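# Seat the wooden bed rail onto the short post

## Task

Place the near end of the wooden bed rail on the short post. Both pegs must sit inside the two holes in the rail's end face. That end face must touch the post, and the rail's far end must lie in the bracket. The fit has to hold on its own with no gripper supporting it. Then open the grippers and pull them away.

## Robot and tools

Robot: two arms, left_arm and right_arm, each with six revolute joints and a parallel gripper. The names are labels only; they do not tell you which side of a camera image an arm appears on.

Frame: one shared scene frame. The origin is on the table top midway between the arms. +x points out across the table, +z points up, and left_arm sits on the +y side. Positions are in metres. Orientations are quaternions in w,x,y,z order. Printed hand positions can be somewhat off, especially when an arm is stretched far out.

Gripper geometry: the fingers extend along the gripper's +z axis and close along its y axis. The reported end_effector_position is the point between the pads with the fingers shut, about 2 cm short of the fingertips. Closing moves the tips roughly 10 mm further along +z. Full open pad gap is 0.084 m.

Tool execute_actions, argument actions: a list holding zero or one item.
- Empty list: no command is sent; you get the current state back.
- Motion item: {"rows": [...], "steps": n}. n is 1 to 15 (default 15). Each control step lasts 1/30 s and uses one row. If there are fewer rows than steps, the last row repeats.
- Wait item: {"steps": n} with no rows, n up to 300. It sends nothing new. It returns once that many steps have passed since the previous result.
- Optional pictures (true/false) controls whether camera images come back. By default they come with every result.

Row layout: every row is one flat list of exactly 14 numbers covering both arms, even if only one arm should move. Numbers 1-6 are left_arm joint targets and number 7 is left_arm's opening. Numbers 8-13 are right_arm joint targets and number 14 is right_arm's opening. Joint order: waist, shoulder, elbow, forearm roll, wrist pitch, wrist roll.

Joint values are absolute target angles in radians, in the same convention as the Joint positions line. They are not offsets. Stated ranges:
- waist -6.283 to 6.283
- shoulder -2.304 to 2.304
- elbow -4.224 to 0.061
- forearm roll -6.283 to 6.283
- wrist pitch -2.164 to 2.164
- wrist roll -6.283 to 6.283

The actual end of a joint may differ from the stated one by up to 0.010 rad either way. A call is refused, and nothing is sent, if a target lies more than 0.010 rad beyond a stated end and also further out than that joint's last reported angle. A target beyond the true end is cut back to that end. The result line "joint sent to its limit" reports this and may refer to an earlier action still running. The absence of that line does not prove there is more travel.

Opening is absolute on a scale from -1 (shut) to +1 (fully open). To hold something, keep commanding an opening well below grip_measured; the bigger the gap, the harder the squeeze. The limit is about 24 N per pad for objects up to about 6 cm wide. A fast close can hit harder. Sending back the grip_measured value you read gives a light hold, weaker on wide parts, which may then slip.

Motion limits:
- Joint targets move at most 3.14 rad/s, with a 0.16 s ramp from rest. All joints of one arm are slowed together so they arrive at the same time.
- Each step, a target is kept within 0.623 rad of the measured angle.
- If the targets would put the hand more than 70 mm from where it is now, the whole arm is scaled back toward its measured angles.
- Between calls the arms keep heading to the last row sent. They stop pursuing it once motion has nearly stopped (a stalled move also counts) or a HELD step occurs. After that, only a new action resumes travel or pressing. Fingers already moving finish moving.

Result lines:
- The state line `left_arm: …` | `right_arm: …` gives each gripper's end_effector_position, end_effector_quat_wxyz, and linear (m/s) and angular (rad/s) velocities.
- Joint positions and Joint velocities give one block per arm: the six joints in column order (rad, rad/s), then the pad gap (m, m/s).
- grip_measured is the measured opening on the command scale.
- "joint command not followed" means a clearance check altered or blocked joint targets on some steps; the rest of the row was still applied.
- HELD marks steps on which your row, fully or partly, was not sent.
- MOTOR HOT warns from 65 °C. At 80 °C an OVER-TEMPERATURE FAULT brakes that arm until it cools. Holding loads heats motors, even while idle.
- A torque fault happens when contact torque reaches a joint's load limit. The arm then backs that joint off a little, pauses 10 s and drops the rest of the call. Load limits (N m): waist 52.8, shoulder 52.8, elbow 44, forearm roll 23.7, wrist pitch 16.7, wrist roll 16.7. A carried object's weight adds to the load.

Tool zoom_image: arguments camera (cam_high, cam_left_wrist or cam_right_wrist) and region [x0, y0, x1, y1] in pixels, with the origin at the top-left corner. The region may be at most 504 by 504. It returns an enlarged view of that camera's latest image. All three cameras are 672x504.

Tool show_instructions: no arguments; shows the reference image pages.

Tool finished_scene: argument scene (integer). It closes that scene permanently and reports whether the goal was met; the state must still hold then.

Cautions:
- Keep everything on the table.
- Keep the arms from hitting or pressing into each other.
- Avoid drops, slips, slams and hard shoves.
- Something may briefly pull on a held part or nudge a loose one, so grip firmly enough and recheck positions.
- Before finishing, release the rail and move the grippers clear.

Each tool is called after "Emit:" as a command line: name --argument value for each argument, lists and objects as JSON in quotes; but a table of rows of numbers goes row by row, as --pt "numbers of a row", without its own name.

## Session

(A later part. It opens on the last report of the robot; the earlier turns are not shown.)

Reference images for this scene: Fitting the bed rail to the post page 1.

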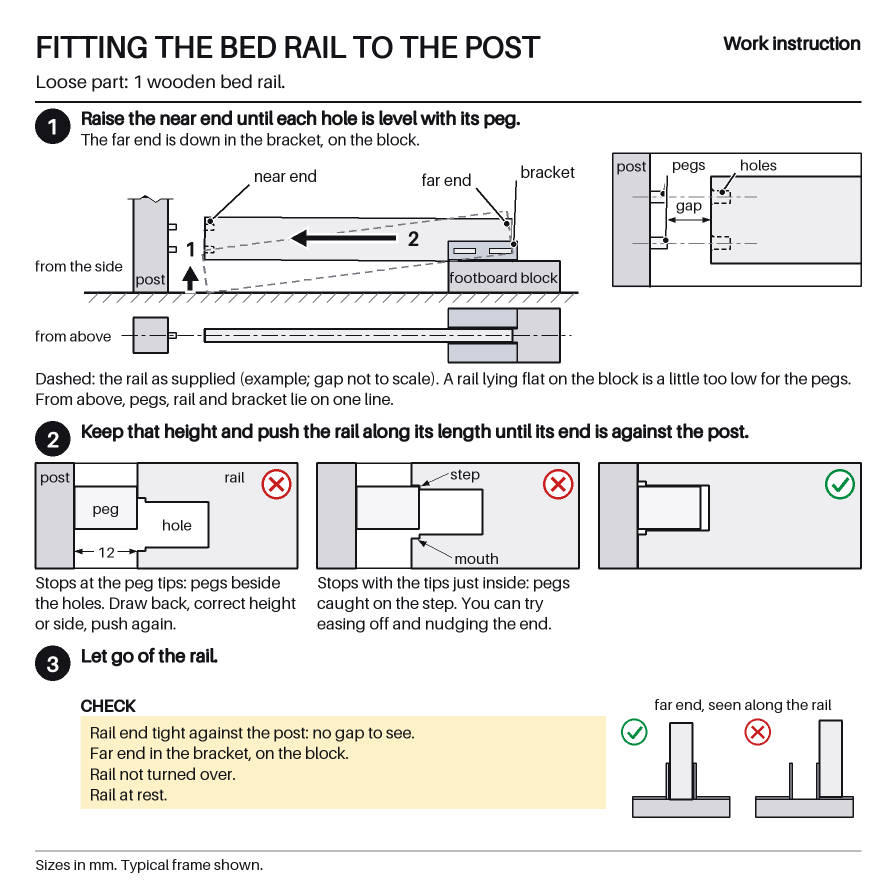

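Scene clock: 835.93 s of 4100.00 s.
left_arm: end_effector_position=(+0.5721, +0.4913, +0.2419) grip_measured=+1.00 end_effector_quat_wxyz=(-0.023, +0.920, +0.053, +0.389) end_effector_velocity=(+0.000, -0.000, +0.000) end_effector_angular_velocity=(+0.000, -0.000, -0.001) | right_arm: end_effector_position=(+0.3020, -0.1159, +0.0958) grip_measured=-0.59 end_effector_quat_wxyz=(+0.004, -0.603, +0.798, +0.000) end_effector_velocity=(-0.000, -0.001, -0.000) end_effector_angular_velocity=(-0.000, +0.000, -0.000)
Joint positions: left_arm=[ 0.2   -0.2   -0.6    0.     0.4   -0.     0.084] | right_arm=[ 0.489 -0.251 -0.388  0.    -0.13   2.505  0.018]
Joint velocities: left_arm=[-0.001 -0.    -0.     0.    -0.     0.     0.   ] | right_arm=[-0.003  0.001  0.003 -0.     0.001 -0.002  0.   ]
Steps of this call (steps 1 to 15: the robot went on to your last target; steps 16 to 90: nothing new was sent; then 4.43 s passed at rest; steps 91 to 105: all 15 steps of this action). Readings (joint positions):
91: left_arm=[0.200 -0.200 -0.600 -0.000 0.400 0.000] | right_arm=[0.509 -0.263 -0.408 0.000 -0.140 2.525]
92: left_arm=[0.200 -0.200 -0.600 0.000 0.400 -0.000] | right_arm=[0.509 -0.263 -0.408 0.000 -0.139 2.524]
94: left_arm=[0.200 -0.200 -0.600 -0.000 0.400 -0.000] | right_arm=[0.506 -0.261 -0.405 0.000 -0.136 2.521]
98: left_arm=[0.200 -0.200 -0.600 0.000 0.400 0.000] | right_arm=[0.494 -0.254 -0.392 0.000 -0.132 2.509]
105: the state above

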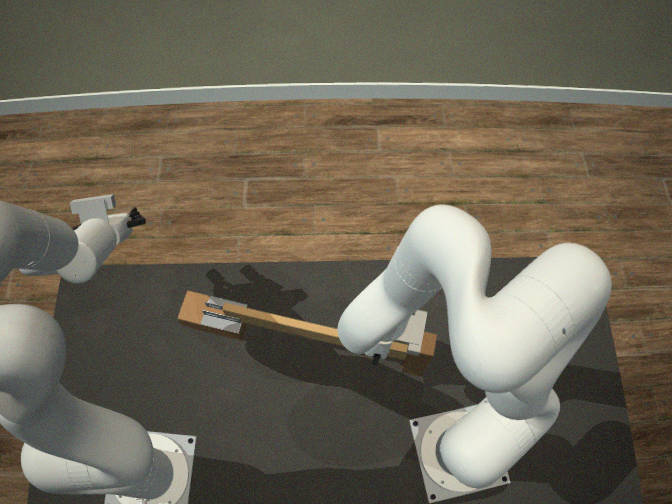

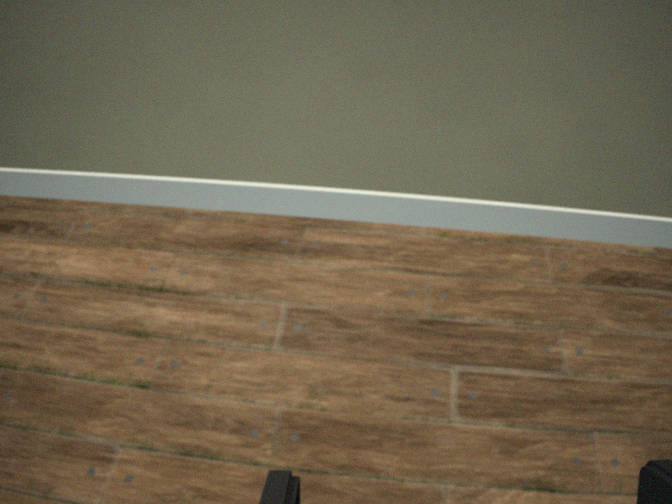

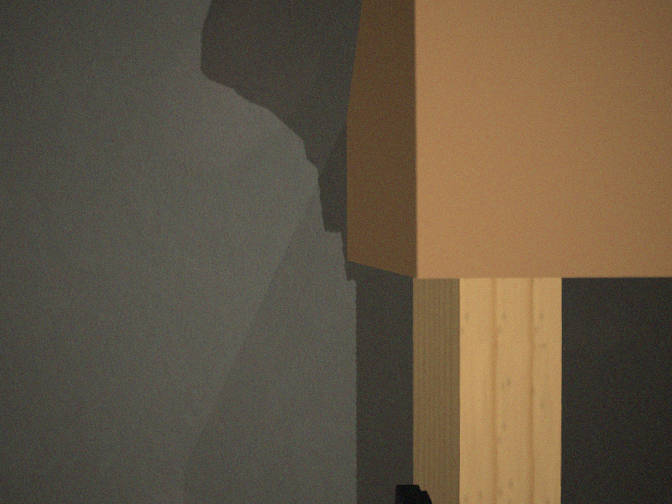

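Emit:
execute_actions --actions '[{"rows":[[0.2,-0.2,-0.6,0,0.4,0,1,0.485,-0.248,-0.384,0,-0.1275,2.501,-1],[0.2,-0.2,-0.6,0,0.4,0,1,0.482,-0.246,-0.381,0,-0.1265,2.498,-1]],"steps":15}]'

Emit:
zoom_image --camera "cam_high" --region '[340, 300, 460, 390]'

Scene clock: 845.33 s of 4100.00 s.
left_arm: end_effector_position=(+0.5721, +0.4913, +0.2419) grip_measured=+1.00 end_effector_quat_wxyz=(-0.023, +0.920, +0.053, +0.389) end_effector_velocity=(-0.000, +0.002, +0.000) end_effector_angular_velocity=(-0.001, -0.001, +0.004) | right_arm: end_effector_position=(+0.3019, -0.1185, +0.0961) grip_measured=-0.59 end_effector_quat_wxyz=(+0.005, -0.603, +0.798, +0.000) end_effector_velocity=(-0.005, -0.009, -0.003) end_effector_angular_velocity=(-0.013, +0.015, -0.003)
Joint positions: left_arm=[ 0.2   -0.2   -0.6   -0.     0.4    0.     0.084] | right_arm=[ 0.483 -0.246 -0.382  0.    -0.126  2.498  0.018]
Joint velocities: left_arm=[ 0.003  0.001  0.    -0.001 -0.    -0.    -0.   ] | right_arm=[-0.012 -0.002  0.011 -0.005 -0.007 -0.004 -0.001]
Steps of this call (steps 1 to 15: the robot went on to your last target; steps 16 to 90: nothing new was sent; then 5.90 s passed at rest; steps 91 to 105: all 15 steps of this action). Readings (joint positions):
91: left_arm=[0.200 -0.200 -0.600 0.000 0.400 -0.000] | right_arm=[0.489 -0.251 -0.388 0.000 -0.129 2.505]
92: left_arm=[0.200 -0.200 -0.600 -0.000 0.400 -0.000] | right_arm=[0.489 -0.251 -0.387 0.000 -0.129 2.504]
94: left_arm=[0.200 -0.200 -0.600 0.000 0.400 -0.000] | right_arm=[0.487 -0.249 -0.385 0.000 -0.126 2.502]
98: left_arm=[0.200 -0.200 -0.600 0.000 0.400 -0.000] | right_arm=[0.484 -0.246 -0.383 0.001 -0.125 2.499]
105: the state above

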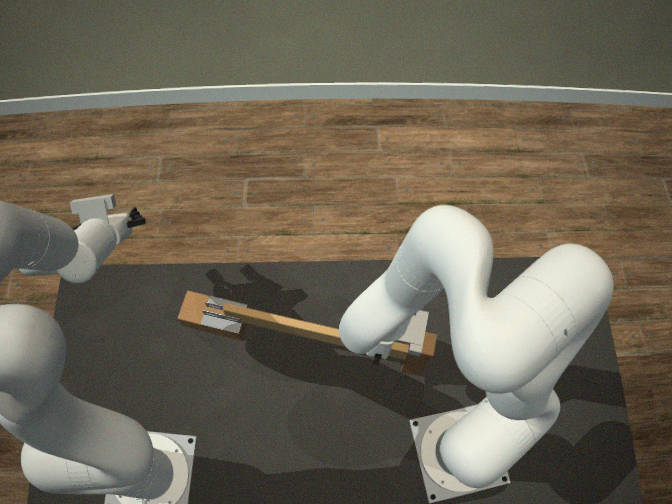

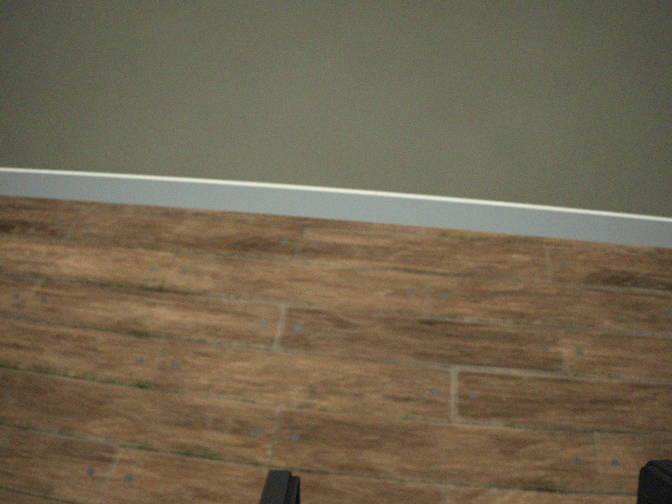

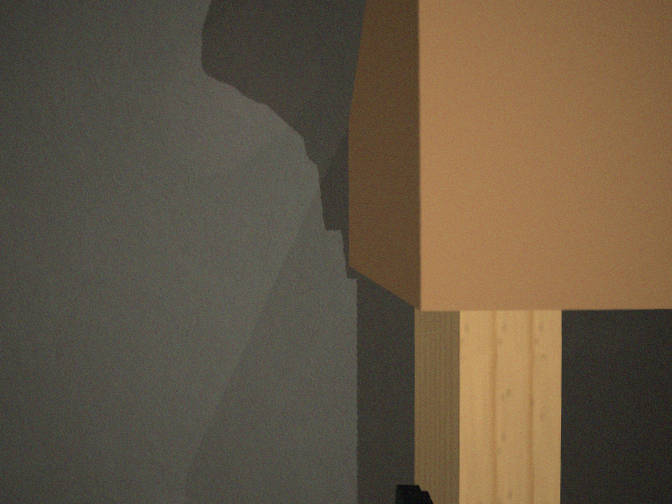

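Region (340, 300, 460, 390) of cam_high's 672x504 image, scaled by 4.200, with more detail than that image has; it fills the top 378 rows of this view, and the rest is white.

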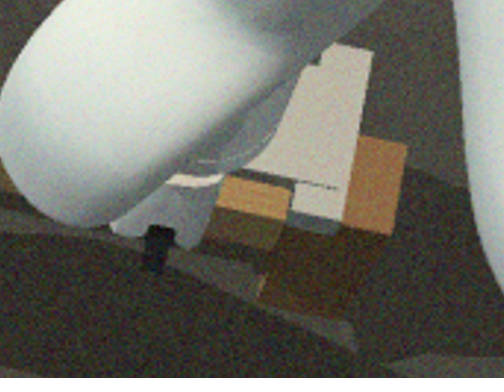

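Q5 deflected: seated likely. Release.

Emit:
execute_actions --actions '[{"rows":[[0.2,-0.2,-0.6,0,0.4,0,1,0.484,-0.247,-0.383,0,-0.127,2.500,-0.6],[0.2,-0.2,-0.6,0,0.4,0,1,0.484,-0.247,-0.383,0,-0.127,2.500,-0.5],[0.2,-0.2,-0.6,0,0.4,0,1,0.484,-0.247,-0.383,0,-0.127,2.500,-0.4],[0.2,-0.2,-0.6,0,0.4,0,1,0.484,-0.247,-0.383,0,-0.127,2.500,-0.2]],"steps":15}]' --pictures false

Emit:
execute_actions --actions '[{"rows":[[0.2,-0.2,-0.6,0,0.4,0,1,0.56,-0.10,-0.45,0,-0.35,2.576,-0.2]],"steps":15}]' --pictures false

Emit:
execute_actions --actions '[{"steps":30}]'

Emit:
zoom_image --camera "cam_high" --region '[160, 270, 460, 400]'

Scene clock: 855.83 s of 4100.00 s.
left_arm: end_effector_position=(+0.5721, +0.4913, +0.2419) grip_measured=+1.00 end_effector_quat_wxyz=(-0.023, +0.920, +0.053, +0.389) end_effector_velocity=(+0.000, -0.000, +0.000) end_effector_angular_velocity=(-0.000, -0.000, +0.000) | right_arm: end_effector_position=(+0.3015, -0.1185, +0.0958) grip_measured=-0.22 end_effector_quat_wxyz=(+0.004, -0.603, +0.798, +0.000) end_effector_velocity=(+0.002, +0.002, +0.001) end_effector_angular_velocity=(+0.004, -0.006, +0.003)
Joint positions: left_arm=[ 0.2   -0.2   -0.6    0.     0.4    0.     0.084] | right_arm=[ 0.484 -0.247 -0.383 -0.    -0.128  2.5    0.035]
Joint velocities: left_arm=[-0.001 -0.    -0.001 -0.001  0.    -0.    -0.   ] | right_arm=[ 0.003  0.    -0.002  0.001  0.005 -0.001  0.   ]
Steps of this call (steps 1 to 15: the robot went on to your last target; steps 16 to 90: nothing new was sent; then 7.00 s passed at rest; steps 91 to 105: all 15 steps of this action). Readings (joint positions):
91: left_arm=[0.200 -0.200 -0.600 0.000 0.400 -0.000] | right_arm=[0.482 -0.246 -0.381 -0.000 -0.126 2.498]
92: left_arm=[0.200 -0.200 -0.600 0.000 0.400 -0.000] | right_arm=[0.482 -0.246 -0.381 -0.000 -0.127 2.498]
94: left_arm=[0.200 -0.200 -0.600 0.000 0.400 0.000] | right_arm=[0.482 -0.247 -0.381 -0.000 -0.128 2.499]
98: left_arm=[0.200 -0.200 -0.600 0.000 0.400 0.000] | right_arm=[0.482 -0.248 -0.380 -0.000 -0.130 2.500]
105: the state above

Scene clock: 856.33 s of 4100.00 s.
left_arm: end_effector_position=(+0.5721, +0.4913, +0.2419) grip_measured=+1.00 end_effector_quat_wxyz=(-0.023, +0.920, +0.053, +0.389) end_effector_velocity=(-0.000, -0.001, -0.001) end_effector_angular_velocity=(-0.000, +0.001, -0.002) | right_arm: end_effector_position=(+0.3032, -0.0861, +0.1582) grip_measured=-0.21 end_effector_quat_wxyz=(-0.001, -0.603, +0.798, -0.000) end_effector_velocity=(+0.001, +0.002, +0.003) end_effector_angular_velocity=(+0.002, -0.002, +0.001)
Joint positions: left_arm=[ 0.2   -0.2   -0.6   -0.     0.4   -0.     0.084] | right_arm=[ 0.56  -0.101 -0.449 -0.    -0.349  2.576  0.035]
Joint velocities: left_arm=[-0.001 -0.001 -0.     0.    -0.    -0.    -0.   ] | right_arm=[ 0.003  0.006 -0.005  0.    -0.009  0.002  0.   ]
Steps of this call (steps 1 to 15: all 15 steps of this action). Readings (joint positions):
1: left_arm=[0.200 -0.200 -0.600 -0.000 0.400 -0.000] | right_arm=[0.484 -0.247 -0.383 -0.000 -0.128 2.500]
2: left_arm=[0.200 -0.200 -0.600 -0.000 0.400 -0.000] | right_arm=[0.485 -0.244 -0.384 -0.000 -0.133 2.502]
4: left_arm=[0.200 -0.200 -0.600 0.000 0.400 -0.000] | right_arm=[0.503 -0.210 -0.398 -0.000 -0.186 2.520]
8: left_arm=[0.200 -0.200 -0.600 0.000 0.400 -0.000] | right_arm=[0.552 -0.115 -0.445 0.000 -0.322 2.566]
15: the state above

Scene clock: 857.33 s of 4100.00 s.
left_arm: end_effector_position=(+0.5721, +0.4913, +0.2419) grip_measured=+1.00 end_effector_quat_wxyz=(-0.023, +0.920, +0.053, +0.389) end_effector_velocity=(-0.000, -0.001, -0.000) end_effector_angular_velocity=(-0.000, +0.001, -0.001) | right_arm: end_effector_position=(+0.3035, -0.0856, +0.1588) grip_measured=-0.21 end_effector_quat_wxyz=(-0.000, -0.603, +0.798, -0.000) end_effector_velocity=(-0.000, -0.000, -0.000) end_effector_angular_velocity=(+0.000, -0.000, +0.001)
Joint positions: left_arm=[ 0.2   -0.2   -0.6   -0.     0.4   -0.     0.084] | right_arm=[ 0.56  -0.1   -0.45   0.    -0.35   2.576  0.035]
Joint velocities: left_arm=[-0.001 -0.     0.    -0.     0.    -0.     0.   ] | right_arm=[-0.    -0.     0.    -0.     0.001 -0.001  0.   ]
Steps of this call (steps 1 to 15: the robot went on to your last target; steps 16 to 30: nothing new was sent). Readings (joint positions):
1: left_arm=[0.200 -0.200 -0.600 0.000 0.400 0.000] | right_arm=[0.560 -0.101 -0.449 -0.000 -0.350 2.576]
2: left_arm=[0.200 -0.200 -0.600 -0.000 0.400 -0.000] | right_arm=[0.560 -0.101 -0.449 -0.000 -0.350 2.576]
4: left_arm=[0.200 -0.200 -0.600 0.000 0.400 -0.000] | right_arm=[0.560 -0.100 -0.450 -0.000 -0.350 2.576]
8: left_arm=[0.200 -0.200 -0.600 0.000 0.400 -0.000] | right_arm=[0.560 -0.100 -0.450 -0.000 -0.350 2.576]
30: the state above
All arms were judged still, so your last target was given up. Only a new action makes them travel on or press farther. Fingers that are still opening or closing keep moving.

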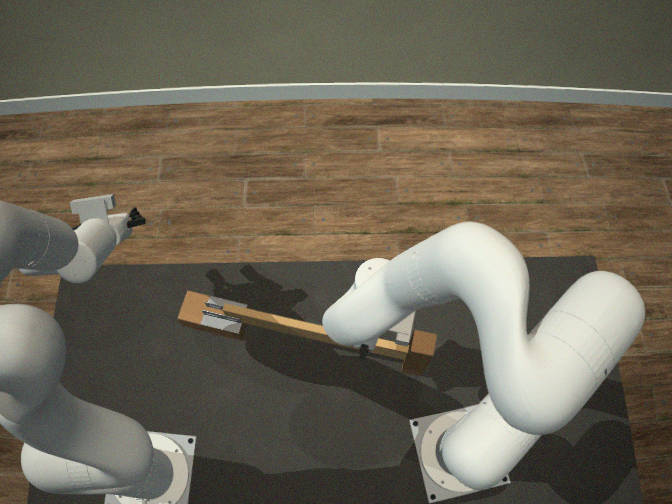

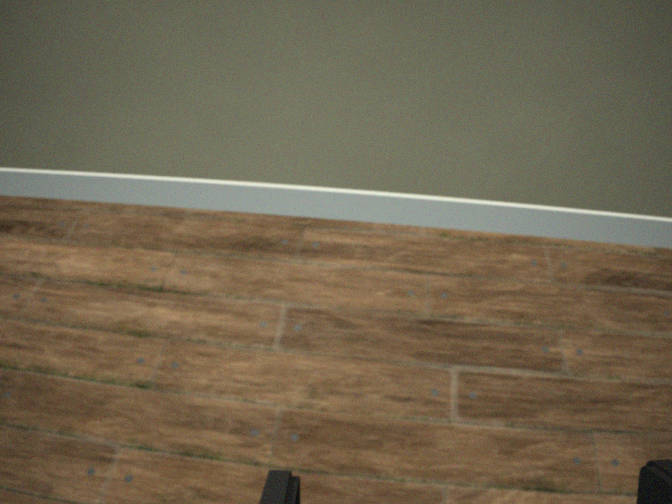

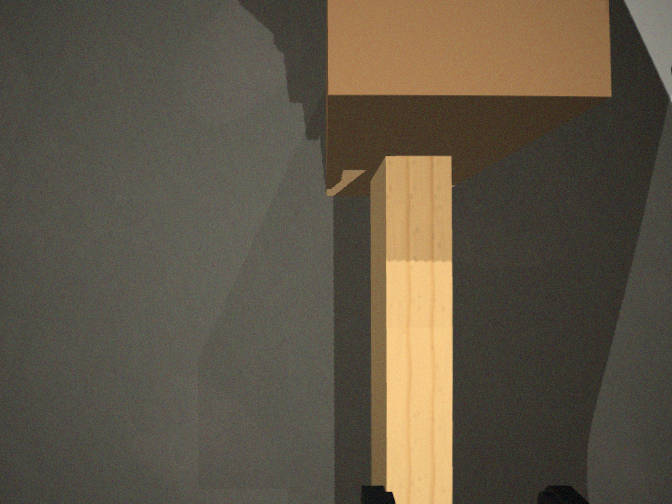

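Region (160, 270, 460, 400) of cam_high's 672x504 image, scaled by 1.680, with more detail than that image has; it fills the top 218 rows of this view, and the rest is white.

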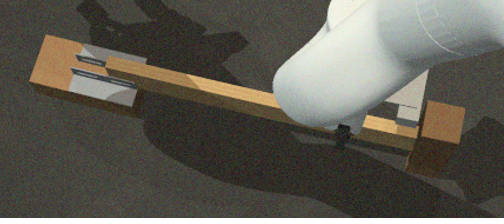

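Looks seated, no pegs visible. Move clear.

Emit:
execute_actions --actions '[{"rows":[[0.2,-0.2,-0.6,0,0.4,0,1,-0.2,0,-0.7,0,-0.5,2.3,1]],"steps":15}]' --pictures false

Emit:
execute_actions --actions '[{"steps":30}]'

Emit:
zoom_image --camera "cam_high" --region '[340, 300, 460, 390]'

Scene clock: 864.50 s of 4100.00 s.
left_arm: end_effector_position=(+0.5721, +0.4913, +0.2419) grip_measured=+1.00 end_effector_quat_wxyz=(-0.023, +0.920, +0.053, +0.389) end_effector_velocity=(+0.000, +0.000, +0.001) end_effector_angular_velocity=(+0.001, -0.002, +0.000) | right_arm: end_effector_position=(+0.4335, -0.1776, +0.2241) grip_measured=+1.00 end_effector_quat_wxyz=(+0.055, -0.497, +0.866, -0.011) end_effector_velocity=(+0.232, -0.300, +0.147) end_effector_angular_velocity=(+0.039, -0.225, -0.598)
Joint positions: left_arm=[ 0.2   -0.2   -0.6   -0.     0.4    0.     0.084] | right_arm=[ 0.155 -0.044 -0.589  0.    -0.433  2.423  0.084]
Joint velocities: left_arm=[ 0.001  0.002 -0.     0.     0.     0.    -0.   ] | right_arm=[-0.91   0.113 -0.284 -0.    -0.171 -0.313  0.   ]
Steps of this call (steps 1 to 90: nothing new was sent; then 3.67 s passed at rest; steps 91 to 105: all 15 steps of this action). Readings (joint positions):
91: left_arm=[0.200 -0.200 -0.600 -0.000 0.400 0.000] | right_arm=[0.560 -0.100 -0.450 0.000 -0.350 2.576]
92: left_arm=[0.200 -0.200 -0.600 0.000 0.400 -0.000] | right_arm=[0.556 -0.099 -0.451 0.000 -0.351 2.574]
94: left_arm=[0.200 -0.200 -0.600 0.000 0.400 -0.000] | right_arm=[0.508 -0.092 -0.470 0.000 -0.364 2.552]
98: left_arm=[0.200 -0.200 -0.600 -0.000 0.400 0.000] | right_arm=[0.373 -0.072 -0.521 0.000 -0.392 2.498]
105: the state above

Scene clock: 865.50 s of 4100.00 s.
left_arm: end_effector_position=(+0.5721, +0.4913, +0.2419) grip_measured=+1.00 end_effector_quat_wxyz=(-0.023, +0.920, +0.053, +0.389) end_effector_velocity=(+0.000, -0.000, -0.000) end_effector_angular_velocity=(-0.001, -0.000, +0.000) | right_arm: end_effector_position=(+0.4977, -0.3164, +0.2852) grip_measured=+1.00 end_effector_quat_wxyz=(+0.090, -0.392, +0.915, -0.042) end_effector_velocity=(+0.000, -0.000, -0.000) end_effector_angular_velocity=(-0.000, -0.001, +0.000)
Joint positions: left_arm=[ 0.2   -0.2   -0.6   -0.     0.4   -0.     0.084] | right_arm=[-0.2   -0.    -0.7    0.    -0.5    2.3    0.084]
Joint velocities: left_arm=[-0.001 -0.001 -0.001 -0.     0.    -0.001  0.   ] | right_arm=[-0.001 -0.     0.    -0.     0.001 -0.001 -0.   ]
Steps of this call (steps 1 to 30: the robot went on to your last target). Readings (joint positions):
1: left_arm=[0.200 -0.200 -0.600 0.000 0.400 -0.000] | right_arm=[0.125 -0.041 -0.599 0.000 -0.439 2.412]
2: left_arm=[0.200 -0.200 -0.600 -0.000 0.400 0.000] | right_arm=[0.095 -0.037 -0.608 0.000 -0.445 2.402]
4: left_arm=[0.200 -0.200 -0.600 -0.000 0.400 -0.000] | right_arm=[0.035 -0.029 -0.627 0.000 -0.456 2.381]
8: left_arm=[0.200 -0.200 -0.600 -0.000 0.400 0.000] | right_arm=[-0.082 -0.015 -0.663 0.000 -0.478 2.341]
30: the state above
All arms were judged still, so your last target was given up. Only a new action makes them travel on or press farther. Fingers that are still opening or closing keep moving.

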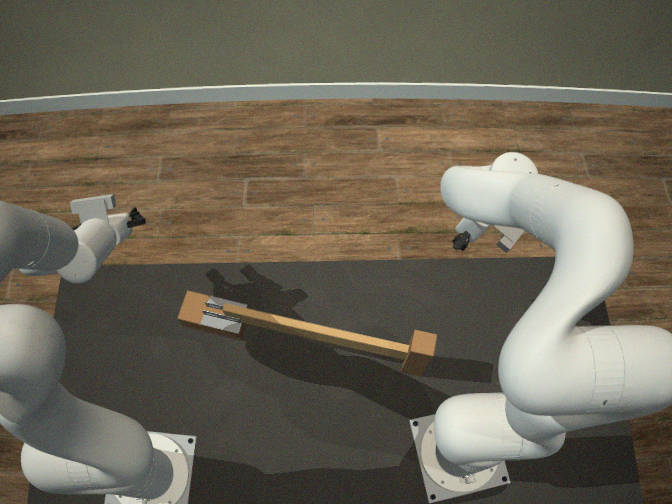

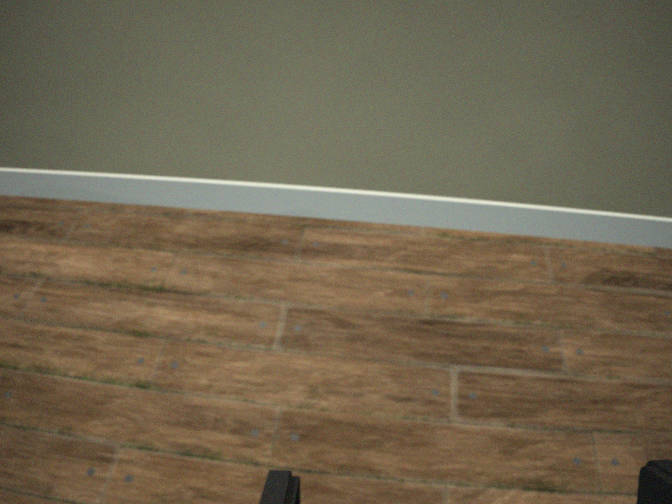

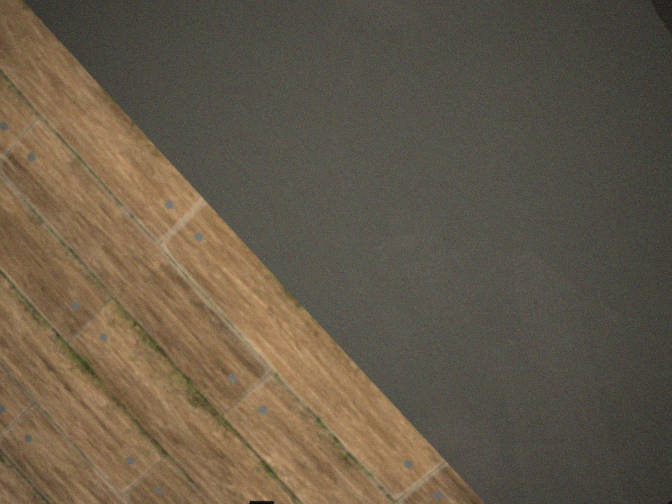

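Region (340, 300, 460, 390) of cam_high's 672x504 image, scaled by 4.200, with more detail than that image has; it fills the top 378 rows of this view, and the rest is white.

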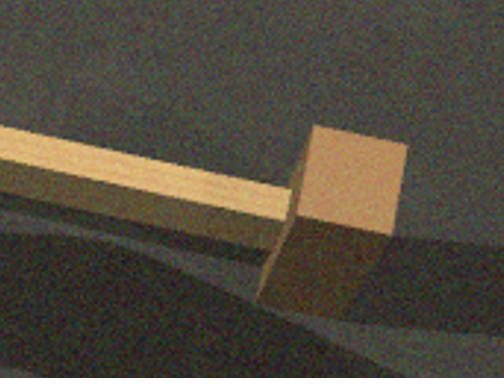

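Emit:
finished_scene --scene 2

The scene is finished: the task was done.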